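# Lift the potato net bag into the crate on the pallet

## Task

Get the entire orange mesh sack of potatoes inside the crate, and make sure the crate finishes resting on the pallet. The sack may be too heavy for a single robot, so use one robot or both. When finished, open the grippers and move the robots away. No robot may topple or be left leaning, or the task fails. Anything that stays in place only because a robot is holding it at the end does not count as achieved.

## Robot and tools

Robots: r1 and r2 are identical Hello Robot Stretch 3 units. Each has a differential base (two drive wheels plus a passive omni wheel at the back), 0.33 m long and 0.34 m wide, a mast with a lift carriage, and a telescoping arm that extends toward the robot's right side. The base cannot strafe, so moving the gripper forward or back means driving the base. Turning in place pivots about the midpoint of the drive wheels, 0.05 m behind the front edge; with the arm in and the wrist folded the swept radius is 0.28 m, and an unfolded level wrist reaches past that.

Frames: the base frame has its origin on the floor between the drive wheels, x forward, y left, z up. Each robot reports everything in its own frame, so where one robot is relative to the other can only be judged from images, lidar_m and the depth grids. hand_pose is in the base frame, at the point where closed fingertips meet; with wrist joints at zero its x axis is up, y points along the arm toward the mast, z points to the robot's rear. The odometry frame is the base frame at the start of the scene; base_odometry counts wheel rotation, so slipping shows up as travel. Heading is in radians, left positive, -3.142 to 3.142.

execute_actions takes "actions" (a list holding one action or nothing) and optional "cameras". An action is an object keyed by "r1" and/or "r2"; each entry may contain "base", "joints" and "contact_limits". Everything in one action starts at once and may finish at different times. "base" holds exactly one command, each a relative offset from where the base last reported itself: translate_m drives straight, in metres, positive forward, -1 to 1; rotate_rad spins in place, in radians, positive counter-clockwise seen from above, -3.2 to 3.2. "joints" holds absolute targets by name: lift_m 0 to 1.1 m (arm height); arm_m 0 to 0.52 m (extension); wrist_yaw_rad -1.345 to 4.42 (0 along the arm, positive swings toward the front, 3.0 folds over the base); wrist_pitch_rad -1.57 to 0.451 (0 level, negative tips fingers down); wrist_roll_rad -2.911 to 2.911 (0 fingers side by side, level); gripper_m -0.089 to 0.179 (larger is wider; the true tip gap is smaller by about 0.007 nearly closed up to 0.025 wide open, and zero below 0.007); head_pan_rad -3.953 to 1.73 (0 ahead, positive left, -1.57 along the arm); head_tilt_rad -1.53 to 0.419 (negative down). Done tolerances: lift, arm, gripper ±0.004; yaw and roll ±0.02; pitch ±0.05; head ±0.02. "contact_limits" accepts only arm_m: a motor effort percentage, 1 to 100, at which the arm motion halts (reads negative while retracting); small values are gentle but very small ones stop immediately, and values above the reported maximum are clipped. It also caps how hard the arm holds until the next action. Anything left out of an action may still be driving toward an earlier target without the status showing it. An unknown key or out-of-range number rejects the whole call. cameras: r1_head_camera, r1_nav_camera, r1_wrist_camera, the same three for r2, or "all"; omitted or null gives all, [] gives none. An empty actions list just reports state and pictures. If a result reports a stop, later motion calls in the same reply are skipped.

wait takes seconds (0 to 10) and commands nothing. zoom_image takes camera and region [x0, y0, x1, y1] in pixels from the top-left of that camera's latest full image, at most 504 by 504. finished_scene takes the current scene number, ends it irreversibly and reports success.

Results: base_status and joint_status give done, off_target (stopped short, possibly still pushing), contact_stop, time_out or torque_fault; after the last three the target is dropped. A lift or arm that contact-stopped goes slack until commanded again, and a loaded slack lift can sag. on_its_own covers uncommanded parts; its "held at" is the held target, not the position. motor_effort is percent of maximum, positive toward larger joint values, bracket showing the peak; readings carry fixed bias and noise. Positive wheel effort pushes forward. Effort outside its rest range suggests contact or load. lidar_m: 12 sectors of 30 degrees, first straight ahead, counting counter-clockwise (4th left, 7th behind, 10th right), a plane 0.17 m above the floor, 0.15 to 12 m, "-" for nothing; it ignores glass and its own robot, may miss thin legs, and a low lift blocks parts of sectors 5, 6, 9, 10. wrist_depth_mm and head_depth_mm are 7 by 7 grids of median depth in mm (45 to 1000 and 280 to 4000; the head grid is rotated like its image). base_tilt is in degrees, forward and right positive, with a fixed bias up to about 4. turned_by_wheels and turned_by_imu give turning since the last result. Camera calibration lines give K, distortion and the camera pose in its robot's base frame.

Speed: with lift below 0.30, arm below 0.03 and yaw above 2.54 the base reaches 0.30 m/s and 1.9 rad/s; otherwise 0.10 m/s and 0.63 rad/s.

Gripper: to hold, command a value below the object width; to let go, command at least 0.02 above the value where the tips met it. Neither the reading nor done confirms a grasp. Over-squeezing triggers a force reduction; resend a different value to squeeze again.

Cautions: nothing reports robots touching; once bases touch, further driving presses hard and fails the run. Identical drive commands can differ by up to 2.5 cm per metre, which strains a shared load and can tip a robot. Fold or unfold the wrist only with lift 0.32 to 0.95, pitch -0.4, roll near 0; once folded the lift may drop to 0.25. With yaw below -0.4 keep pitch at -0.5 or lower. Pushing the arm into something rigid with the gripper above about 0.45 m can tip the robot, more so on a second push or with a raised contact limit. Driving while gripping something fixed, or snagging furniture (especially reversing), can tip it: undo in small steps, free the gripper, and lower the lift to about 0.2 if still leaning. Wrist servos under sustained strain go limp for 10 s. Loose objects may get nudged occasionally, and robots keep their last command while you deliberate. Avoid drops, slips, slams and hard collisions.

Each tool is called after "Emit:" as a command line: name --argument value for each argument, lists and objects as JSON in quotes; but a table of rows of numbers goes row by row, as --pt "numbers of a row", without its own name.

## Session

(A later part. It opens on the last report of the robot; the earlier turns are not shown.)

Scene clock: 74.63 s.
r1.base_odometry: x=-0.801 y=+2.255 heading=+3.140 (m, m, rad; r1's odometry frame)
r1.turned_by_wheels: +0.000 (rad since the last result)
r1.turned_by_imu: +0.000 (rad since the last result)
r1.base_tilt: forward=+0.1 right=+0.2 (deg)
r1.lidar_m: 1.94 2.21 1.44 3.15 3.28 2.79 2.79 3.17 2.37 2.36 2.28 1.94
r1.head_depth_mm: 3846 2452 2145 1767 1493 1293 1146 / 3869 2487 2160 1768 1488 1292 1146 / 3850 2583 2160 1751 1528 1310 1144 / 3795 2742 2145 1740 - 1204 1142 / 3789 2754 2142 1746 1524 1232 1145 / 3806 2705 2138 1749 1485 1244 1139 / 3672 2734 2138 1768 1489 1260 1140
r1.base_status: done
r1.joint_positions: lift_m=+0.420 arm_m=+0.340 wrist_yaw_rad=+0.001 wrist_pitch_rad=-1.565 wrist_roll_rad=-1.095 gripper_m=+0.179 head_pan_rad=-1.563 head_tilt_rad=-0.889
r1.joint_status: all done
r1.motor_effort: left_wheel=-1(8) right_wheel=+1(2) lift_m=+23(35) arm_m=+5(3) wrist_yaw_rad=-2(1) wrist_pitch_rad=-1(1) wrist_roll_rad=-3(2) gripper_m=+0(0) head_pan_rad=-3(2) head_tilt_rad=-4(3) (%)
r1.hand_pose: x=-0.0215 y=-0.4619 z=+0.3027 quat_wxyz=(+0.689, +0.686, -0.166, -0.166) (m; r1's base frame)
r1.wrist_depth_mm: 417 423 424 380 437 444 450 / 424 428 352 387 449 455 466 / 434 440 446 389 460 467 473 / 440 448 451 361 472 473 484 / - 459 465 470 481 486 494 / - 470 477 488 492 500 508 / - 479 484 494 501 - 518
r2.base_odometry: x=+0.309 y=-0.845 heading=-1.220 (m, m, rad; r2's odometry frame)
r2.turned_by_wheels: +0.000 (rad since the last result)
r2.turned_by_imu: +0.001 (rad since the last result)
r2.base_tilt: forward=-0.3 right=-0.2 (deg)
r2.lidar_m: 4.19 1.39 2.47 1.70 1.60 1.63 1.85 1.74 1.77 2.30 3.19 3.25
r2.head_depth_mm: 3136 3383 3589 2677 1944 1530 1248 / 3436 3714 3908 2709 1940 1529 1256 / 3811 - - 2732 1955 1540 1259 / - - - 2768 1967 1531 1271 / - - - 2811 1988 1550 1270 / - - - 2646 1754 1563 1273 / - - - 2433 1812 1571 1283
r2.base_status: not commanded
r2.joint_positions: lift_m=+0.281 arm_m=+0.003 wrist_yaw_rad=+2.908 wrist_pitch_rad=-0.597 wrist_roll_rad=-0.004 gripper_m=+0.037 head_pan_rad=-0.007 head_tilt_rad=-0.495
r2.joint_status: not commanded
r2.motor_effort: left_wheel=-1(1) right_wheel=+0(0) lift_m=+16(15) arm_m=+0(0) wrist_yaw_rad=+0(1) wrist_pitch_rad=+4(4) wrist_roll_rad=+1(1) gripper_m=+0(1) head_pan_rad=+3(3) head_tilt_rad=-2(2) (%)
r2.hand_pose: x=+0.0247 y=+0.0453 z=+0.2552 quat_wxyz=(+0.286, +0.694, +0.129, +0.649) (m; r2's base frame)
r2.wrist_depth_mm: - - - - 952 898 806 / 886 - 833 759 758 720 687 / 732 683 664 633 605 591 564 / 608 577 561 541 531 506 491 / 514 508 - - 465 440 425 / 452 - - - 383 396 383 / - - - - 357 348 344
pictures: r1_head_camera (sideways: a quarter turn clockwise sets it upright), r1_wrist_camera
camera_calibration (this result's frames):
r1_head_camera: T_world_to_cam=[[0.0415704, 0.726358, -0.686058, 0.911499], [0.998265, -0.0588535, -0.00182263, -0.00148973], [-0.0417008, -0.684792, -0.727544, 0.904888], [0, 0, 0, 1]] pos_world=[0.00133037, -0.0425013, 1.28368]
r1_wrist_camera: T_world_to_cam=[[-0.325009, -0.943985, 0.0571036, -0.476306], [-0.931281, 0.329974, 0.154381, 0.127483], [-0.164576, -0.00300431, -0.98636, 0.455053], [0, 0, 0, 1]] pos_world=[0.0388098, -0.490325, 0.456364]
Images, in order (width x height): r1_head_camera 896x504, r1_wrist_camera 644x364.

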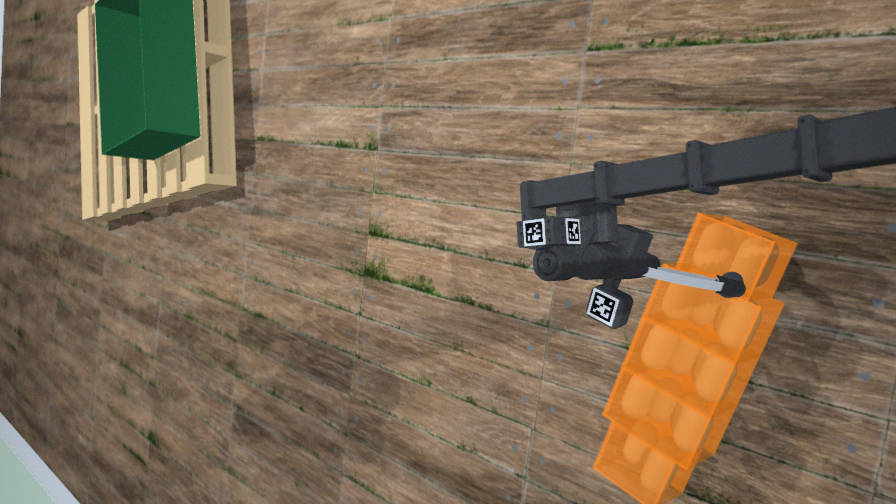

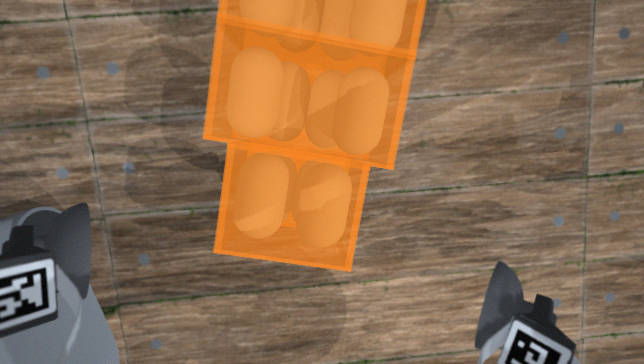

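Emit:
execute_actions --actions '[{"r1":{"joints":{"lift_m":0.315}}}]' --cameras '[]'

Emit:
execute_actions --actions '[{"r1":{"joints":{"gripper_m":0.06}}}]' --cameras '["r1_head_camera"]'

Emit:
execute_actions --actions '[{"r1":{"base":{"translate_m":-0.5},"joints":{"gripper_m":0.05}}}]' --cameras '["r1_head_camera"]'

Scene clock: 80.87 s.
r1.base_odometry: x=-0.801 y=+2.255 heading=+3.140 (m, m, rad; r1's odometry frame)
r1.turned_by_wheels: +0.000 (rad since the last result)
r1.turned_by_imu: +0.001 (rad since the last result)
r1.base_tilt: forward=+0.0 right=+0.4 (deg)
r1.lidar_m: 1.93 2.20 1.44 3.14 3.28 2.79 2.78 3.20 2.37 2.37 2.28 1.93
r1.head_depth_mm: 3782 2483 2171 1761 1495 1292 1140 / 3870 2451 2146 1765 1484 1292 1150 / 3757 2599 2155 1774 1520 1290 1146 / 3788 2738 2144 1751 1530 1181 1146 / 3847 2718 2145 1766 1491 1238 1142 / 3834 2790 2152 1774 1490 1246 1139 / 3669 2705 2125 1752 1487 1269 1137
r1.base_status: not commanded
r1.joint_positions: lift_m=+0.315 arm_m=+0.340 wrist_yaw_rad=+0.001 wrist_pitch_rad=-1.565 wrist_roll_rad=-1.096 gripper_m=+0.179 head_pan_rad=-1.563 head_tilt_rad=-0.889
r1.joint_status: all done
r1.motor_effort: left_wheel=-1(2) right_wheel=+1(1) lift_m=+22(23) arm_m=+5(5) wrist_yaw_rad=-1(2) wrist_pitch_rad=-1(1) wrist_roll_rad=-3(3) gripper_m=+0(0) head_pan_rad=-3(3) head_tilt_rad=-3(4) (%)
r1.hand_pose: x=-0.0215 y=-0.4619 z=+0.1977 quat_wxyz=(+0.689, +0.686, -0.166, -0.166) (m; r1's base frame)
r1.wrist_depth_mm: 319 324 241 296 336 341 348 / 324 329 236 281 242 349 355 / 331 335 298 289 261 356 362 / 340 345 245 301 362 365 374 / - 351 242 248 368 378 381 / - 358 368 372 378 382 391 / 359 367 374 379 387 - 402
r2.base_odometry: x=+0.309 y=-0.845 heading=-1.220 (m, m, rad; r2's odometry frame)
r2.turned_by_wheels: +0.000 (rad since the last result)
r2.turned_by_imu: +0.001 (rad since the last result)
r2.base_tilt: forward=-0.4 right=-0.1 (deg)
r2.lidar_m: 4.21 1.39 2.48 1.71 1.60 1.63 1.86 1.75 1.77 2.30 3.19 3.25
r2.head_depth_mm: 3100 3343 3649 2673 1926 1511 1249 / 3402 3764 3877 2682 1944 1526 1251 / 3864 - - 2725 1957 1549 1253 / - - - 2751 1975 1543 1268 / - - - 2796 2002 1554 1270 / - - - 2639 1762 1561 1280 / - - - 2454 1814 1571 1283
r2.base_status: not commanded
r2.joint_positions: lift_m=+0.281 arm_m=+0.003 wrist_yaw_rad=+2.908 wrist_pitch_rad=-0.597 wrist_roll_rad=-0.004 gripper_m=+0.037 head_pan_rad=-0.007 head_tilt_rad=-0.495
r2.joint_status: not commanded
r2.motor_effort: left_wheel=+0(1) right_wheel=+0(0) lift_m=+16(16) arm_m=+0(0) wrist_yaw_rad=+1(1) wrist_pitch_rad=+4(4) wrist_roll_rad=+1(1) gripper_m=+0(0) head_pan_rad=+2(3) head_tilt_rad=-2(2) (%)
r2.hand_pose: x=+0.0247 y=+0.0453 z=+0.2552 quat_wxyz=(+0.286, +0.694, +0.129, +0.649) (m; r2's base frame)
r2.wrist_depth_mm: - - - - 930 888 829 / 900 - 823 797 733 707 690 / 721 686 664 638 609 586 574 / 600 572 554 555 530 503 489 / 523 518 - - 460 438 429 / 459 - - - 383 393 381 / - - - - 362 347 340
pictures: none
No camera images: the call's "cameras" was empty. Leave "cameras" out to get every camera's image.

Scene clock: 82.53 s.
r1.base_odometry: x=-0.801 y=+2.255 heading=+3.140 (m, m, rad; r1's odometry frame)
r1.turned_by_wheels: +0.000 (rad since the last result)
r1.turned_by_imu: +0.000 (rad since the last result)
r1.base_tilt: forward=+0.1 right=+0.2 (deg)
r1.lidar_m: 1.93 2.21 1.44 3.14 3.28 2.79 2.79 3.17 2.37 2.37 2.27 1.94
r1.head_depth_mm: 3843 2474 2152 1758 1487 1295 1143 / 3847 2472 2124 1771 1496 1288 1141 / 3716 2572 2136 1749 1529 1294 1144 / 3835 2732 2134 1756 1520 1176 1145 / 3861 2724 2137 1763 1489 1231 1137 / 3786 2775 2129 1756 1493 1250 1136 / 3592 2741 2148 1746 1488 1270 1140
r1.base_status: not commanded
r1.joint_positions: lift_m=+0.315 arm_m=+0.340 wrist_yaw_rad=+0.001 wrist_pitch_rad=-1.565 wrist_roll_rad=-1.096 gripper_m=+0.060 head_pan_rad=-1.563 head_tilt_rad=-0.889
r1.joint_status: all done
r1.motor_effort: left_wheel=-1(1) right_wheel=+1(1) lift_m=+23(22) arm_m=+5(5) wrist_yaw_rad=-1(1) wrist_pitch_rad=-1(1) wrist_roll_rad=-2(2) gripper_m=+0(95) head_pan_rad=-3(3) head_tilt_rad=-4(4) (%)
r1.hand_pose: x=-0.0215 y=-0.4619 z=+0.1977 quat_wxyz=(+0.689, +0.686, -0.166, -0.166) (m; r1's base frame)
r1.wrist_depth_mm: 317 321 242 295 337 341 349 / 325 328 236 283 242 350 357 / 331 337 299 288 262 356 364 / 339 344 246 300 357 365 371 / 346 350 244 249 369 375 381 / 353 357 367 368 377 385 389 / 362 367 376 380 387 393 402
r2.base_odometry: x=+0.309 y=-0.845 heading=-1.220 (m, m, rad; r2's odometry frame)
r2.turned_by_wheels: +0.000 (rad since the last result)
r2.turned_by_imu: +0.000 (rad since the last result)
r2.base_tilt: forward=-0.2 right=+0.0 (deg)
r2.lidar_m: 4.20 1.39 2.47 1.71 1.60 1.63 1.86 1.74 1.78 2.30 3.19 3.25
r2.head_depth_mm: 3094 3405 3562 2683 1946 1524 1243 / 3405 3735 3956 2702 1936 1527 1259 / 3879 - - 2725 1966 1533 1258 / - - - 2762 1992 1546 1264 / - - - 2785 1994 1552 1270 / - - - 2677 1749 1565 1274 / - - 3966 2430 1813 1573 1280
r2.base_status: not commanded
r2.joint_positions: lift_m=+0.281 arm_m=+0.003 wrist_yaw_rad=+2.908 wrist_pitch_rad=-0.597 wrist_roll_rad=-0.004 gripper_m=+0.037 head_pan_rad=-0.007 head_tilt_rad=-0.495
r2.joint_status: not commanded
r2.motor_effort: left_wheel=-1(1) right_wheel=+0(0) lift_m=+16(16) arm_m=+0(0) wrist_yaw_rad=+0(2) wrist_pitch_rad=+4(4) wrist_roll_rad=+1(1) gripper_m=-1(1) head_pan_rad=+4(3) head_tilt_rad=-2(2) (%)
r2.hand_pose: x=+0.0247 y=+0.0453 z=+0.2552 quat_wxyz=(+0.286, +0.694, +0.129, +0.649) (m; r2's base frame)
r2.wrist_depth_mm: - - - - 932 881 828 / 894 - 823 781 746 711 680 / 713 673 658 646 606 596 565 / 599 582 554 536 527 504 481 / 514 518 - - 463 445 426 / 460 - - - 384 394 378 / - - - - 360 352 344
pictures: r1_head_camera (sideways: a quarter turn clockwise sets it upright)
camera_calibration (this result's frames):
r1_head_camera: T_world_to_cam=[[0.0415704, 0.726358, -0.686059, 0.911499], [0.998265, -0.0588535, -0.00182262, -0.00148974], [-0.0417008, -0.684792, -0.727544, 0.904888], [0, 0, 0, 1]] pos_world=[0.00133037, -0.0425013, 1.28368]
Images, in order (width x height): r1_head_camera 896x504.

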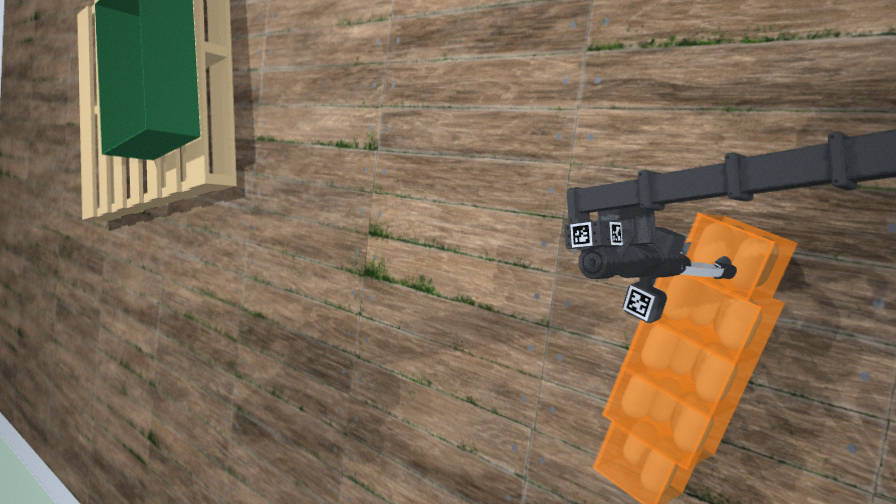

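Scene clock: 88.80 s.
r1.base_odometry: x=-0.301 y=+2.254 heading=+3.140 (m, m, rad; r1's odometry frame)
r1.turned_by_wheels: +0.000 (rad since the last result)
r1.turned_by_imu: -0.001 (rad since the last result)
r1.base_tilt: forward=+0.3 right=+0.2 (deg)
r1.lidar_m: 2.42 1.80 1.72 3.26 2.73 2.31 2.29 2.64 2.39 2.28 2.86 2.42
r1.head_depth_mm: 3805 2645 2146 1757 1496 1309 1145 / 3869 2536 2155 1756 1496 1298 1148 / 3817 2436 2143 1764 1528 1295 1144 / 3865 2409 2131 1762 1531 1274 1139 / 3835 2591 2149 1749 1494 1295 1149 / 3776 2773 2133 1766 1482 1287 1140 / 3763 2754 2147 1756 1483 1298 1142
r1.base_status: done
r1.joint_positions: lift_m=+0.315 arm_m=+0.340 wrist_yaw_rad=+0.001 wrist_pitch_rad=-1.565 wrist_roll_rad=-1.096 gripper_m=+0.050 head_pan_rad=-1.563 head_tilt_rad=-0.889
r1.joint_status: all done
r1.motor_effort: left_wheel=-1(7) right_wheel=+1(4) lift_m=+22(21) arm_m=+5(5) wrist_yaw_rad=-1(1) wrist_pitch_rad=-1(1) wrist_roll_rad=-3(3) gripper_m=+0(51) head_pan_rad=-2(2) head_tilt_rad=-3(4) (%)
r1.hand_pose: x=-0.0215 y=-0.4619 z=+0.1977 quat_wxyz=(+0.689, +0.686, -0.166, -0.166) (m; r1's base frame)
r1.wrist_depth_mm: 318 322 328 331 337 340 348 / 325 330 333 336 346 350 355 / 330 335 341 348 353 360 364 / 340 343 349 352 359 366 371 / 344 351 356 361 369 377 382 / 354 357 365 371 378 384 389 / 360 369 372 378 387 394 401
r2.base_odometry: x=+0.309 y=-0.845 heading=-1.220 (m, m, rad; r2's odometry frame)
r2.turned_by_wheels: +0.000 (rad since the last result)
r2.turned_by_imu: +0.001 (rad since the last result)
r2.base_tilt: forward=-0.4 right=-0.2 (deg)
r2.lidar_m: 1.71 3.88 2.48 1.71 1.60 1.63 1.86 1.75 1.78 2.30 3.19 3.26
r2.head_depth_mm: 3148 3390 3579 2687 1932 1525 1249 / 3482 3775 3916 2676 1926 1528 1253 / 3814 - - 2737 1956 1532 1262 / - - - 2737 1983 1545 1268 / - - - 2197 1996 1547 1277 / - - - 2649 2009 1571 1277 / - - - 2831 2016 1566 1288
r2.base_status: not commanded
r2.joint_positions: lift_m=+0.281 arm_m=+0.003 wrist_yaw_rad=+2.908 wrist_pitch_rad=-0.597 wrist_roll_rad=-0.004 gripper_m=+0.037 head_pan_rad=-0.007 head_tilt_rad=-0.495
r2.joint_status: not commanded
r2.motor_effort: left_wheel=+0(0) right_wheel=+0(0) lift_m=+16(16) arm_m=+0(0) wrist_yaw_rad=+1(0) wrist_pitch_rad=+4(4) wrist_roll_rad=+1(1) gripper_m=+0(0) head_pan_rad=+3(4) head_tilt_rad=-2(2) (%)
r2.hand_pose: x=+0.0247 y=+0.0453 z=+0.2552 quat_wxyz=(+0.286, +0.694, +0.129, +0.649) (m; r2's base frame)
r2.wrist_depth_mm: - - - - 938 890 841 / 928 - 824 775 748 709 683 / 715 680 661 640 613 586 564 / 594 578 572 538 527 516 491 / 517 513 - - 459 437 425 / 455 - - - 388 390 381 / - - - - 360 351 341
pictures: r1_head_camera (sideways: a quarter turn clockwise sets it upright)
camera_calibration (this result's frames):
r1_head_camera: T_world_to_cam=[[0.0415705, 0.726358, -0.686058, 0.911499], [0.998265, -0.0588536, -0.00182263, -0.00148973], [-0.0417009, -0.684792, -0.727544, 0.904888], [0, 0, 0, 1]] pos_world=[0.00133037, -0.0425013, 1.28368]
Images, in order (width x height): r1_head_camera 896x504.

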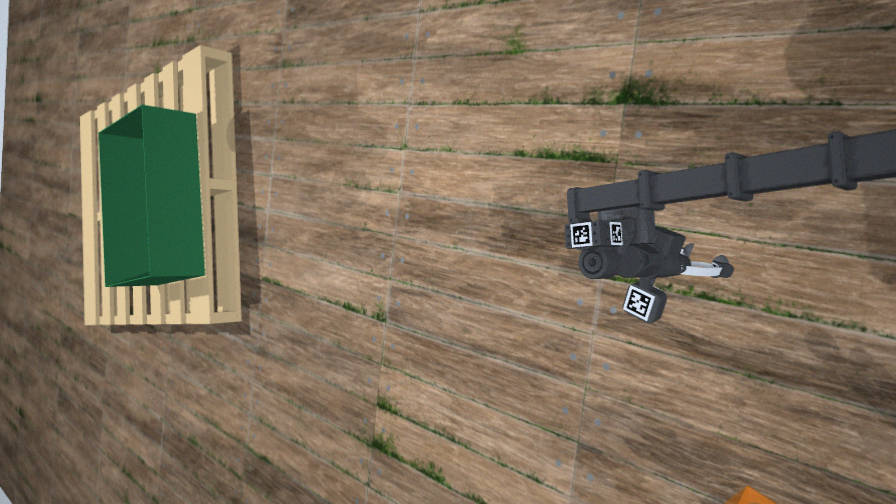

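Emit:
execute_actions --actions '[{"r1":{"base":{"translate_m":0.5},"joints":{"gripper_m":0.179}}}]' --cameras '["r1_wrist_camera"]'

Emit:
execute_actions --actions '[{"r1":{"joints":{"lift_m":0.205}}}]' --cameras '[]'

Emit:
execute_actions --actions '[{"r1":{"joints":{"gripper_m":0.06}}}]' --cameras '["r1_head_camera"]'

Emit:
execute_actions --actions '[{"r1":{"base":{"translate_m":-0.5},"joints":{"gripper_m":0.05}}}]' --cameras '["r1_head_camera"]'

Scene clock: 101.10 s.
r1.base_odometry: x=-0.801 y=+2.255 heading=+3.139 (m, m, rad; r1's odometry frame)
r1.turned_by_wheels: +0.000 (rad since the last result)
r1.turned_by_imu: +0.003 (rad since the last result)
r1.base_tilt: forward=+0.0 right=+0.4 (deg)
r1.lidar_m: 1.93 2.21 1.45 3.15 3.30 2.79 2.78 3.18 2.37 2.36 2.27 1.94
r1.head_depth_mm: 3857 2474 2140 1756 1489 1292 1143 / 3757 2463 2139 1765 1489 1298 1145 / 3774 2579 2170 1753 1518 1293 1138 / 3820 2722 2128 1766 1529 1182 1146 / 3769 2730 2135 1756 1494 1229 1140 / 3872 2759 2135 1749 1476 1246 1143 / 3670 2733 2132 1753 1486 1262 1142
r1.base_status: done
r1.joint_positions: lift_m=+0.315 arm_m=+0.340 wrist_yaw_rad=+0.001 wrist_pitch_rad=-1.565 wrist_roll_rad=-1.096 gripper_m=+0.179 head_pan_rad=-1.563 head_tilt_rad=-0.889
r1.joint_status: all done
r1.motor_effort: left_wheel=-1(3) right_wheel=+2(7) lift_m=+23(23) arm_m=+6(5) wrist_yaw_rad=-1(2) wrist_pitch_rad=-1(1) wrist_roll_rad=-2(3) gripper_m=+0(96) head_pan_rad=-3(3) head_tilt_rad=-4(4) (%)
r1.hand_pose: x=-0.0215 y=-0.4619 z=+0.1977 quat_wxyz=(+0.689, +0.686, -0.166, -0.166) (m; r1's base frame)
r1.wrist_depth_mm: 318 322 243 294 337 344 347 / 323 330 236 282 241 351 356 / 331 336 300 289 351 357 364 / 340 342 246 299 360 365 372 / - 352 243 249 370 375 379 / - 358 365 370 378 384 389 / 362 368 373 381 387 - 398
r2.base_odometry: x=+0.309 y=-0.845 heading=-1.220 (m, m, rad; r2's odometry frame)
r2.turned_by_wheels: +0.000 (rad since the last result)
r2.turned_by_imu: +0.002 (rad since the last result)
r2.base_tilt: forward=-0.3 right=-0.1 (deg)
r2.lidar_m: 4.20 1.39 2.47 1.70 1.60 1.63 1.86 1.74 1.77 2.29 3.18 3.24
r2.head_depth_mm: 3134 3363 3590 2669 1933 1514 1256 / 3448 3748 3949 2713 1946 1539 1260 / 3844 - - 2749 1977 1525 1261 / - - - 2778 1979 1553 1265 / - - - 2783 1993 1561 1273 / - - - 2658 1748 1564 1281 / - - 3930 2460 1795 1578 1282
r2.base_status: not commanded
r2.joint_positions: lift_m=+0.281 arm_m=+0.003 wrist_yaw_rad=+2.908 wrist_pitch_rad=-0.597 wrist_roll_rad=-0.004 gripper_m=+0.037 head_pan_rad=-0.007 head_tilt_rad=-0.495
r2.joint_status: not commanded
r2.motor_effort: left_wheel=-1(1) right_wheel=+0(0) lift_m=+16(16) arm_m=+0(0) wrist_yaw_rad=+0(0) wrist_pitch_rad=+4(4) wrist_roll_rad=+1(1) gripper_m=+0(1) head_pan_rad=+4(3) head_tilt_rad=-3(2) (%)
r2.hand_pose: x=+0.0247 y=+0.0453 z=+0.2552 quat_wxyz=(+0.286, +0.694, +0.129, +0.649) (m; r2's base frame)
r2.wrist_depth_mm: - - - - 955 884 857 / 909 - 809 779 741 692 662 / 735 670 673 629 622 587 567 / 592 569 550 541 518 507 487 / 522 507 - - 463 438 419 / 461 - - - 389 393 378 / - - - - 358 355 342
pictures: r1_wrist_camera
camera_calibration (this result's frames):
r1_wrist_camera: T_world_to_cam=[[-0.324958, -0.944003, 0.0571037, -0.470319], [-0.931299, 0.329923, 0.154381, 0.14367], [-0.164576, -0.00301323, -0.98636, 0.351483], [0, 0, 0, 1]] pos_world=[0.0388114, -0.490323, 0.351365]
Images, in order (width x height): r1_wrist_camera 644x364.

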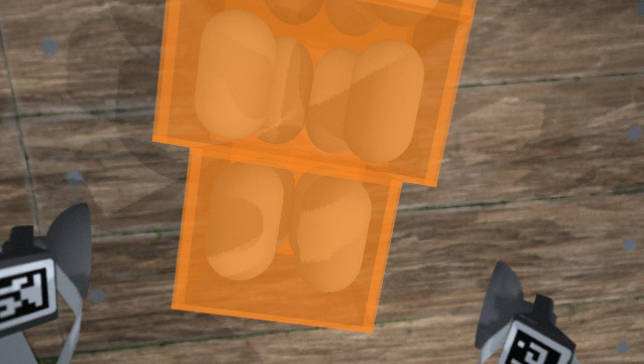

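Scene clock: 102.97 s.
r1.base_odometry: x=-0.801 y=+2.255 heading=+3.139 (m, m, rad; r1's odometry frame)
r1.turned_by_wheels: +0.000 (rad since the last result)
r1.turned_by_imu: +0.000 (rad since the last result)
r1.base_tilt: forward=+0.2 right=+0.2 (deg)
r1.lidar_m: 1.93 2.21 1.44 3.14 3.31 2.79 2.79 3.17 2.37 2.36 2.28 1.94
r1.head_depth_mm: 3820 2472 2165 1755 1497 1295 1147 / 3799 2458 2135 1773 1494 1303 1146 / 3844 2637 2142 1760 1491 1286 1137 / 3804 2755 2143 1760 1511 1195 1150 / 3798 2757 2158 1752 1486 1232 1141 / 3748 2768 2150 1757 1491 1247 1142 / 3642 2715 2118 1752 1484 1264 1139
r1.base_status: not commanded
r1.joint_positions: lift_m=+0.205 arm_m=+0.340 wrist_yaw_rad=+0.001 wrist_pitch_rad=-1.576 wrist_roll_rad=-1.096 gripper_m=+0.179 head_pan_rad=-1.563 head_tilt_rad=-0.889
r1.joint_status: all done
r1.motor_effort: left_wheel=-1(0) right_wheel=+1(1) lift_m=+21(23) arm_m=+6(5) wrist_yaw_rad=-2(0) wrist_pitch_rad=+2(3) wrist_roll_rad=-3(2) gripper_m=+0(0) head_pan_rad=-3(3) head_tilt_rad=-4(4) (%)
r1.hand_pose: x=-0.0215 y=-0.4591 z=+0.0880 quat_wxyz=(+0.685, +0.689, -0.165, -0.167) (m; r1's base frame)
r1.wrist_depth_mm: 218 123 131 174 138 129 235 / 223 128 136 176 137 135 240 / 229 229 176 186 138 240 245 / 233 235 186 238 243 248 251 / - 239 130 150 150 254 258 / - 243 131 139 138 258 264 / 250 250 136 139 260 - 270
r2.base_odometry: x=+0.309 y=-0.845 heading=-1.220 (m, m, rad; r2's odometry frame)
r2.turned_by_wheels: +0.000 (rad since the last result)
r2.turned_by_imu: +0.000 (rad since the last result)
r2.base_tilt: forward=-0.3 right=-0.1 (deg)
r2.lidar_m: 4.22 1.39 2.48 1.71 1.60 1.63 1.86 1.74 1.78 2.29 3.18 3.26
r2.head_depth_mm: 3144 3351 3583 2689 1953 1514 1249 / 3448 3646 3867 2673 1969 1517 1258 / 3898 - - 2729 1972 1538 1263 / - - - 2774 1971 1536 1268 / - - - 2800 1991 1546 1271 / - - - 2845 1712 1562 1274 / - - - 2665 1786 1564 1287
r2.base_status: not commanded
r2.joint_positions: lift_m=+0.281 arm_m=+0.003 wrist_yaw_rad=+2.908 wrist_pitch_rad=-0.597 wrist_roll_rad=-0.004 gripper_m=+0.037 head_pan_rad=-0.007 head_tilt_rad=-0.495
r2.joint_status: not commanded
r2.motor_effort: left_wheel=-1(1) right_wheel=+0(0) lift_m=+16(16) arm_m=+0(0) wrist_yaw_rad=+0(1) wrist_pitch_rad=+4(4) wrist_roll_rad=+1(1) gripper_m=+0(0) head_pan_rad=+4(4) head_tilt_rad=-2(3) (%)
r2.hand_pose: x=+0.0247 y=+0.0453 z=+0.2552 quat_wxyz=(+0.286, +0.694, +0.129, +0.649) (m; r2's base frame)
r2.wrist_depth_mm: - - - - 941 887 822 / 929 - 839 803 746 698 675 / 739 685 665 635 609 581 567 / 603 581 549 543 519 501 487 / 519 516 - - 458 446 432 / 461 - - - 391 394 385 / - - - - 362 350 344
pictures: none
No camera images: the call's "cameras" was empty. Leave "cameras" out to get every camera's image.

Scene clock: 104.63 s.
r1.base_odometry: x=-0.801 y=+2.255 heading=+3.140 (m, m, rad; r1's odometry frame)
r1.turned_by_wheels: +0.000 (rad since the last result)
r1.turned_by_imu: +0.000 (rad since the last result)
r1.base_tilt: forward=+0.1 right=+0.3 (deg)
r1.lidar_m: 1.94 2.20 1.44 3.15 3.29 2.79 2.79 3.19 2.37 2.36 2.27 1.94
r1.head_depth_mm: 3792 2454 2149 1770 1499 1294 1150 / 3774 2478 2133 1769 1502 1296 1137 / 3862 2567 2166 1750 1489 1301 1144 / 3850 2773 2162 1764 1508 1184 1141 / 3870 2781 2129 1759 1501 1233 1140 / 3838 2733 2149 1751 1490 1233 1145 / 3652 2767 2117 1761 1496 1272 1146
r1.base_status: not commanded
r1.joint_positions: lift_m=+0.205 arm_m=+0.340 wrist_yaw_rad=+0.001 wrist_pitch_rad=-1.586 wrist_roll_rad=-1.096 gripper_m=+0.062 head_pan_rad=-1.563 head_tilt_rad=-0.890
r1.joint_status: all done
r1.motor_effort: left_wheel=-1(2) right_wheel=+0(2) lift_m=+21(21) arm_m=+4(5) wrist_yaw_rad=-1(1) wrist_pitch_rad=+5(5) wrist_roll_rad=-3(3) gripper_m=-47(100) head_pan_rad=-2(3) head_tilt_rad=-4(4) (%)
r1.hand_pose: x=-0.0215 y=-0.4568 z=+0.0883 quat_wxyz=(+0.682, +0.693, -0.164, -0.167) (m; r1's base frame)
r1.wrist_depth_mm: 222 127 131 175 140 129 234 / 227 130 135 178 139 134 240 / 230 231 175 187 140 240 245 / 234 238 188 240 246 248 251 / 240 239 131 153 144 254 257 / - 143 132 142 136 260 264 / 252 251 137 142 143 - 270
r2.base_odometry: x=+0.309 y=-0.845 heading=-1.220 (m, m, rad; r2's odometry frame)
r2.turned_by_wheels: +0.000 (rad since the last result)
r2.turned_by_imu: +0.000 (rad since the last result)
r2.base_tilt: forward=-0.3 right=-0.1 (deg)
r2.lidar_m: 4.22 1.39 2.48 1.71 1.60 1.63 1.86 1.75 1.78 2.31 3.19 3.27
r2.head_depth_mm: 3128 3393 3579 2666 1947 1520 1253 / 3503 3746 3900 2696 1939 1521 1258 / 3854 - - 2731 1970 1534 1260 / - - - 2747 1997 1542 1268 / - - - 2780 1994 1551 1266 / - - - 2835 1720 1563 1271 / - - - 2684 1781 1579 1286
r2.base_status: not commanded
r2.joint_positions: lift_m=+0.281 arm_m=+0.003 wrist_yaw_rad=+2.908 wrist_pitch_rad=-0.597 wrist_roll_rad=-0.004 gripper_m=+0.037 head_pan_rad=-0.007 head_tilt_rad=-0.495
r2.joint_status: not commanded
r2.motor_effort: left_wheel=-1(1) right_wheel=+0(0) lift_m=+15(16) arm_m=+0(0) wrist_yaw_rad=+0(0) wrist_pitch_rad=+4(4) wrist_roll_rad=+1(1) gripper_m=+0(1) head_pan_rad=+4(4) head_tilt_rad=-2(2) (%)
r2.hand_pose: x=+0.0247 y=+0.0453 z=+0.2552 quat_wxyz=(+0.286, +0.694, +0.129, +0.649) (m; r2's base frame)
r2.wrist_depth_mm: - - - - 950 873 855 / 896 - 840 805 749 702 668 / 724 672 679 650 621 585 571 / 596 583 557 542 517 503 497 / 512 519 - - 455 438 423 / 459 - - - 387 394 379 / - - - - 359 350 343
pictures: r1_head_camera (sideways: a quarter turn clockwise sets it upright)
camera_calibration (this result's frames):
r1_head_camera: T_world_to_cam=[[0.0415684, 0.726633, -0.685767, 0.911119], [0.998265, -0.0588528, -0.00184922, -0.00145511], [-0.0417031, -0.6845, -0.727819, 0.905245], [0, 0, 0, 1]] pos_world=[0.00133031, -0.042494, 1.28367]
Images, in order (width x height): r1_head_camera 896x504.

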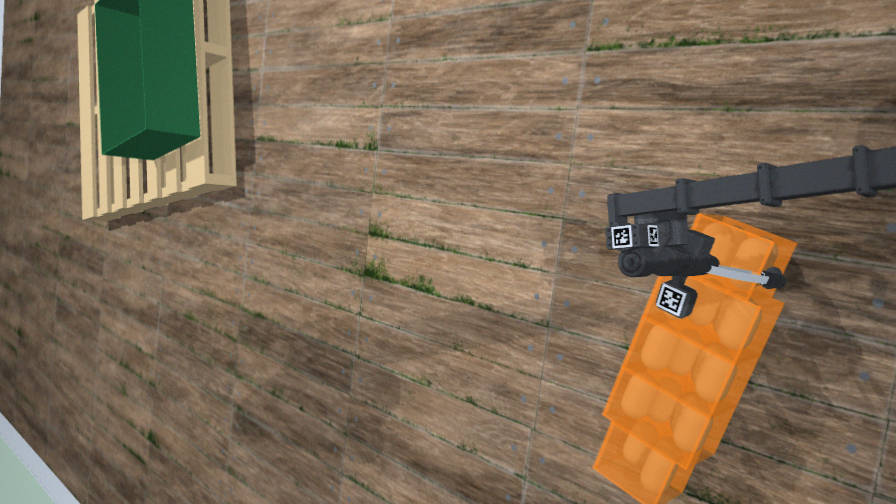

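Scene clock: 111.47 s.
r1.base_odometry: x=-0.301 y=+2.255 heading=+3.140 (m, m, rad; r1's odometry frame)
r1.turned_by_wheels: +0.001 (rad since the last result)
r1.turned_by_imu: +0.657 (rad since the last result)
r1.base_tilt: forward=+0.1 right=+0.3 (deg)
r1.lidar_m: 1.81 1.74 3.39 2.72 2.46 2.50 3.07 2.17 2.16 2.47 2.26 2.27
r1.head_depth_mm: 3699 2766 2150 1767 1493 1295 1149 / 3424 2762 2156 1757 1500 1296 1144 / 3099 2783 2168 1761 1480 1288 1135 / 2873 2790 2131 1763 1499 1208 1149 / 2594 2737 2135 1743 1486 1239 1146 / 2378 2586 2130 1756 1431 1261 1145 / 2224 2440 2137 1742 1489 1285 1137
r1.base_status: done
r1.joint_positions: lift_m=+0.205 arm_m=+0.340 wrist_yaw_rad=-0.145 wrist_pitch_rad=-1.573 wrist_roll_rad=-1.081 gripper_m=+0.089 head_pan_rad=-1.564 head_tilt_rad=-0.890
r1.joint_status: gripper_m off_target (ended at +0.089, target +0.050)
r1.on_its_own: wrist_yaw_rad is held at -0.135, not at your +0.000, by its stall guard, which is not easing now; gripper_m is held at +0.088, not at your +0.050, by its stall guard, which is still easing
r1.motor_effort: left_wheel=+10(17) right_wheel=-18(29) lift_m=+21(21) arm_m=+2(4) wrist_yaw_rad=+10(30) wrist_pitch_rad=+1(5) wrist_roll_rad=-10(24) gripper_m=-35(99) head_pan_rad=-3(3) head_tilt_rad=-3(3) (%)
r1.hand_pose: x=-0.0179 y=-0.4605 z=+0.0880 quat_wxyz=(+0.671, +0.673, -0.220, -0.221) (m; r1's base frame)
r1.wrist_depth_mm: 221 221 128 174 175 133 237 / 225 226 135 179 148 134 244 / 230 232 234 187 142 139 248 / 234 237 155 210 155 249 254 / 238 139 131 149 149 255 259 / - 136 133 140 138 260 265 / 249 249 138 140 146 267 271
r2.base_odometry: x=+0.309 y=-0.845 heading=-1.220 (m, m, rad; r2's odometry frame)
r2.turned_by_wheels: +0.000 (rad since the last result)
r2.turned_by_imu: +0.001 (rad since the last result)
r2.base_tilt: forward=-0.3 right=-0.1 (deg)
r2.lidar_m: 1.77 1.94 2.48 1.70 1.60 1.63 1.86 1.74 1.78 2.30 3.18 3.25
r2.head_depth_mm: 3096 3347 3568 2663 1949 1513 1238 / 3480 3682 3896 2686 1945 1524 1255 / 3832 - - 2731 1962 1538 1260 / - - - 2752 1986 1546 1263 / - - - 2646 1991 1550 1274 / - - - 2563 2007 1567 1280 / - - - 2694 2028 1568 1292
r2.base_status: not commanded
r2.joint_positions: lift_m=+0.281 arm_m=+0.003 wrist_yaw_rad=+2.908 wrist_pitch_rad=-0.597 wrist_roll_rad=-0.004 gripper_m=+0.037 head_pan_rad=-0.007 head_tilt_rad=-0.495
r2.joint_status: not commanded
r2.motor_effort: left_wheel=-1(1) right_wheel=+0(0) lift_m=+16(16) arm_m=+0(0) wrist_yaw_rad=+1(0) wrist_pitch_rad=+4(4) wrist_roll_rad=+1(1) gripper_m=+0(0) head_pan_rad=+3(3) head_tilt_rad=-2(2) (%)
r2.hand_pose: x=+0.0247 y=+0.0453 z=+0.2552 quat_wxyz=(+0.286, +0.694, +0.129, +0.649) (m; r2's base frame)
r2.wrist_depth_mm: - - - - 958 872 870 / 919 - 841 769 740 704 676 / 745 681 657 634 613 579 572 / 600 575 538 546 525 505 491 / 512 510 - - 454 439 431 / 459 - - - 388 396 383 / - - - - 363 356 343
pictures: r1_head_camera (sideways: a quarter turn clockwise sets it upright)
camera_calibration (this result's frames):
r1_head_camera: T_world_to_cam=[[0.0417524, 0.726623, -0.685767, 0.911118], [0.99825, -0.0591056, -0.00184923, -0.00145501], [-0.0418764, -0.68449, -0.727819, 0.905247], [0, 0, 0, 1]] pos_world=[0.00131955, -0.0424928, 1.28367]
Images, in order (width x height): r1_head_camera 896x504.

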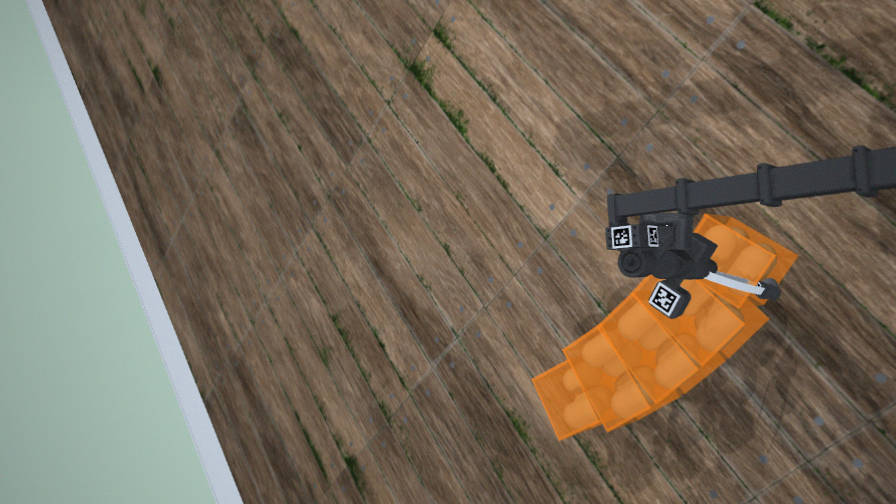

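Emit:
execute_actions --actions '[{"r1":{"joints":{"gripper_m":0.179,"wrist_yaw_rad":0}}}]' --cameras '[]'

Emit:
execute_actions --actions '[{"r1":{"joints":{"lift_m":0.45,"head_pan_rad":-0.9,"head_tilt_rad":-0.7}},"r2":{"joints":{"head_pan_rad":0.3}}}]' --cameras '["r1_head_camera","r1_nav_camera","r2_nav_camera"]'

Scene clock: 120.53 s.
r1.base_odometry: x=-0.301 y=+2.255 heading=+3.140 (m, m, rad; r1's odometry frame)
r1.turned_by_wheels: -0.001 (rad since the last result)
r1.turned_by_imu: +0.000 (rad since the last result)
r1.base_tilt: forward=+0.1 right=+0.3 (deg)
r1.lidar_m: 1.81 1.75 3.37 2.72 2.45 2.49 3.06 2.17 2.16 2.48 2.26 2.27
r1.head_depth_mm: 3563 2748 2150 1771 1510 1303 1142 / 3489 2751 2153 1757 1500 1298 1146 / 3161 2728 2149 1770 1501 1294 1142 / 2867 2766 2149 1759 1511 1209 1137 / 2590 2728 2133 1737 1481 1231 1142 / 2402 2603 2125 1744 1441 1266 1147 / 2200 2443 2144 1756 1498 1286 1146
r1.base_status: not commanded
r1.joint_positions: lift_m=+0.205 arm_m=+0.340 wrist_yaw_rad=-0.007 wrist_pitch_rad=-1.563 wrist_roll_rad=-1.089 gripper_m=+0.179 head_pan_rad=-1.564 head_tilt_rad=-0.890
r1.joint_status: all done
r1.motor_effort: left_wheel=+2(10) right_wheel=-3(18) lift_m=+27(27) arm_m=+2(2) wrist_yaw_rad=+7(33) wrist_pitch_rad=-2(5) wrist_roll_rad=-6(21) gripper_m=+1(97) head_pan_rad=-2(3) head_tilt_rad=-4(3) (%)
r1.hand_pose: x=-0.0213 y=-0.4628 z=+0.0875 quat_wxyz=(+0.689, +0.684, -0.171, -0.171) (m; r1's base frame)
r1.wrist_depth_mm: 217 219 124 168 189 138 237 / 221 225 137 175 175 133 242 / 226 229 231 190 150 135 248 / 230 233 135 198 157 147 253 / - 237 128 135 252 255 260 / - 134 134 132 257 259 265 / 245 246 141 136 262 - 273
r2.base_odometry: x=+0.309 y=-0.845 heading=-1.220 (m, m, rad; r2's odometry frame)
r2.turned_by_wheels: +0.000 (rad since the last result)
r2.turned_by_imu: +0.002 (rad since the last result)
r2.base_tilt: forward=-0.3 right=-0.1 (deg)
r2.lidar_m: 1.77 1.94 2.47 1.70 1.60 1.63 1.85 1.74 1.78 2.30 3.19 3.25
r2.head_depth_mm: 3132 3373 3614 2667 1925 1523 1246 / 3502 3754 3853 2728 1968 1530 1247 / 3900 - - 2748 1966 1542 1263 / - - - 2763 1998 1545 1269 / - - - 2653 2000 1556 1271 / - - - 2550 1992 1558 1281 / - - - 2685 2019 1574 1285
r2.base_status: not commanded
r2.joint_positions: lift_m=+0.281 arm_m=+0.003 wrist_yaw_rad=+2.908 wrist_pitch_rad=-0.597 wrist_roll_rad=-0.004 gripper_m=+0.037 head_pan_rad=-0.007 head_tilt_rad=-0.495
r2.joint_status: not commanded
r2.motor_effort: left_wheel=-1(1) right_wheel=+0(0) lift_m=+16(16) arm_m=+0(0) wrist_yaw_rad=+0(0) wrist_pitch_rad=+4(4) wrist_roll_rad=+1(0) gripper_m=+0(1) head_pan_rad=+2(3) head_tilt_rad=-2(2) (%)
r2.hand_pose: x=+0.0247 y=+0.0453 z=+0.2552 quat_wxyz=(+0.286, +0.694, +0.129, +0.649) (m; r2's base frame)
r2.wrist_depth_mm: - - - - 945 917 830 / 913 - 813 776 743 722 668 / 721 673 666 634 625 597 567 / 603 570 551 539 525 504 492 / 510 511 - - 459 430 425 / 456 - - - 387 388 381 / - - - - 361 349 346
pictures: none
No camera images: the call's "cameras" was empty. Leave "cameras" out to get every camera's image.

Scene clock: 123.60 s.
r1.base_odometry: x=-0.301 y=+2.255 heading=+3.139 (m, m, rad; r1's odometry frame)
r1.turned_by_wheels: +0.000 (rad since the last result)
r1.turned_by_imu: +0.000 (rad since the last result)
r1.base_tilt: forward=+0.1 right=+0.4 (deg)
r1.lidar_m: 1.81 1.75 3.40 2.73 2.46 2.50 3.07 2.17 2.16 2.49 2.25 2.28
r1.head_depth_mm: 2028 2255 2558 2172 1720 1419 1200 / 2004 2256 2568 2172 1730 1390 1158 / 1996 2196 2507 2157 1732 1419 1194 / 1967 2173 2471 2178 1723 1428 1222 / 1960 2176 2441 2177 1732 1421 1224 / 1929 2152 2445 2169 1736 1431 1220 / 1917 2114 2404 2200 1734 1423 1228
r1.base_status: not commanded
r1.joint_positions: lift_m=+0.450 arm_m=+0.340 wrist_yaw_rad=-0.003 wrist_pitch_rad=-1.563 wrist_roll_rad=-1.095 gripper_m=+0.179 head_pan_rad=-0.907 head_tilt_rad=-0.704
r1.joint_status: all done
r1.motor_effort: left_wheel=-1(1) right_wheel=+1(4) lift_m=+44(55) arm_m=+2(2) wrist_yaw_rad=+3(8) wrist_pitch_rad=-2(12) wrist_roll_rad=-3(6) gripper_m=+0(3) head_pan_rad=+3(35) head_tilt_rad=+2(15) (%)
r1.hand_pose: x=-0.0214 y=-0.4627 z=+0.3319 quat_wxyz=(+0.689, +0.685, -0.168, -0.167) (m; r1's base frame)
r1.wrist_depth_mm: 441 449 459 408 407 478 484 / 451 457 465 418 395 489 491 / 460 470 473 422 487 498 508 / 472 476 484 387 503 511 513 / - 487 497 505 514 521 533 / - 498 508 514 520 529 541 / - 512 520 533 536 - 555
r2.base_odometry: x=+0.309 y=-0.845 heading=-1.220 (m, m, rad; r2's odometry frame)
r2.turned_by_wheels: +0.000 (rad since the last result)
r2.turned_by_imu: +0.001 (rad since the last result)
r2.base_tilt: forward=-0.2 right=-0.2 (deg)
r2.lidar_m: 1.77 3.88 2.47 1.71 1.60 1.63 1.86 1.75 1.78 2.30 3.19 3.25
r2.head_depth_mm: - - - 2677 1941 1522 1248 / - - - 2691 1962 1524 1248 / - - 3490 2564 1973 1539 1260 / - - - 2751 1975 1545 1257 / - - - 2775 1997 1555 1275 / - - 3983 2785 2001 1562 1277 / - - - 2857 2012 1572 1288
r2.base_status: not commanded
r2.joint_positions: lift_m=+0.281 arm_m=+0.003 wrist_yaw_rad=+2.908 wrist_pitch_rad=-0.597 wrist_roll_rad=-0.004 gripper_m=+0.037 head_pan_rad=+0.293 head_tilt_rad=-0.495
r2.joint_status: all done
r2.motor_effort: left_wheel=-1(1) right_wheel=+0(0) lift_m=+15(15) arm_m=+0(0) wrist_yaw_rad=+0(1) wrist_pitch_rad=+4(4) wrist_roll_rad=+1(1) gripper_m=-1(1) head_pan_rad=+4(21) head_tilt_rad=-2(2) (%)
r2.hand_pose: x=+0.0247 y=+0.0453 z=+0.2552 quat_wxyz=(+0.286, +0.694, +0.129, +0.649) (m; r2's base frame)
r2.wrist_depth_mm: - - - - 924 885 829 / 907 - 827 768 733 723 667 / 715 689 666 630 622 586 567 / 596 576 565 539 522 503 488 / 511 512 - - 453 436 424 / 458 - - - 392 395 381 / - - - - 361 351 344
pictures: r1_head_camera (sideways: a quarter turn clockwise sets it upright), r1_nav_camera (sideways: a quarter turn counterclockwise sets it upright), r2_nav_camera (sideways: a quarter turn counterclockwise sets it upright)
camera_calibration (this result's frames):
r1_head_camera: T_world_to_cam=[[-0.32489, 0.491686, -0.807893, 1.07253], [0.826328, 0.563093, 0.010396, -0.0163492], [0.46003, -0.664207, -0.589237, 0.721926], [0, 0, 0, 1]] pos_world=[0.0298561, -0.0386327, 1.29205]
r1_nav_camera: T_world_to_cam=[[0.390653, -0.585803, 0.710088, -0.885049], [-0.796546, -0.601768, -0.0582247, 0.131253], [0.461416, -0.542872, -0.701701, 0.860065], [0, 0, 0, 1]] pos_world=[0.0534478, 0.0274247, 1.23961]
r2_nav_camera: T_world_to_cam=[[0.422312, 0.0990673, 0.901021, -1.12325], [0.257875, -0.966067, -0.0146477, 0.0655943], [0.868996, 0.238536, -0.433528, 0.5219], [0, 0, 0, 1]] pos_world=[0.00391946, 0.0501542, 1.2393]
Images, in order (width x height): r1_head_camera 896x504, r1_nav_camera 672x504, r2_nav_camera 672x504.

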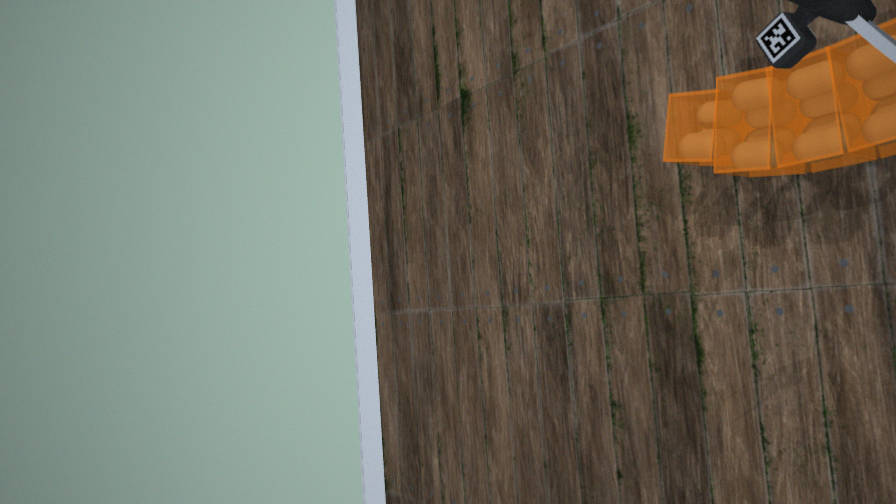

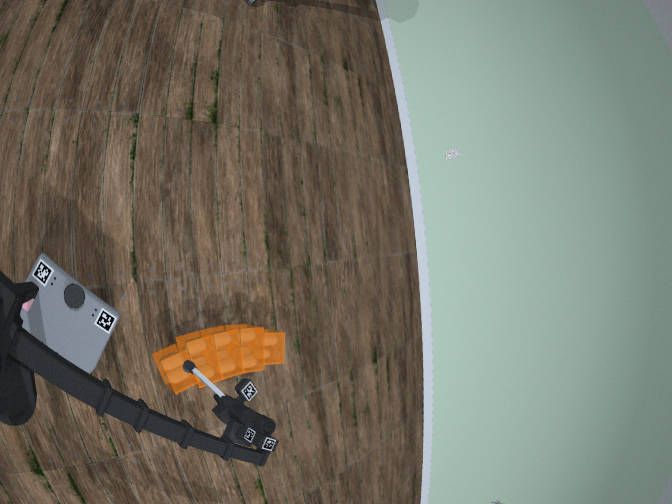

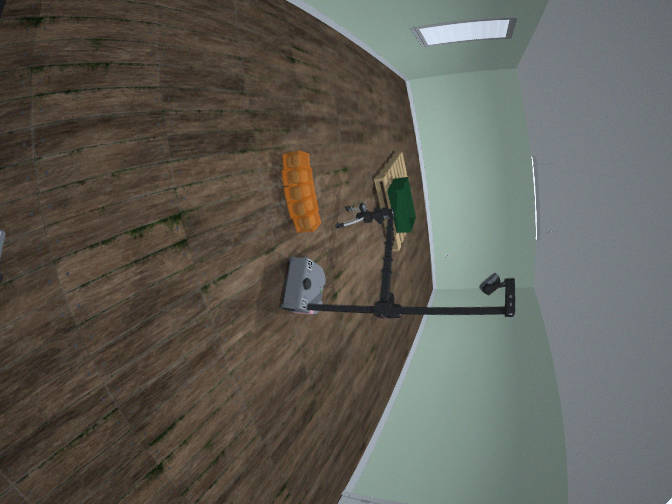

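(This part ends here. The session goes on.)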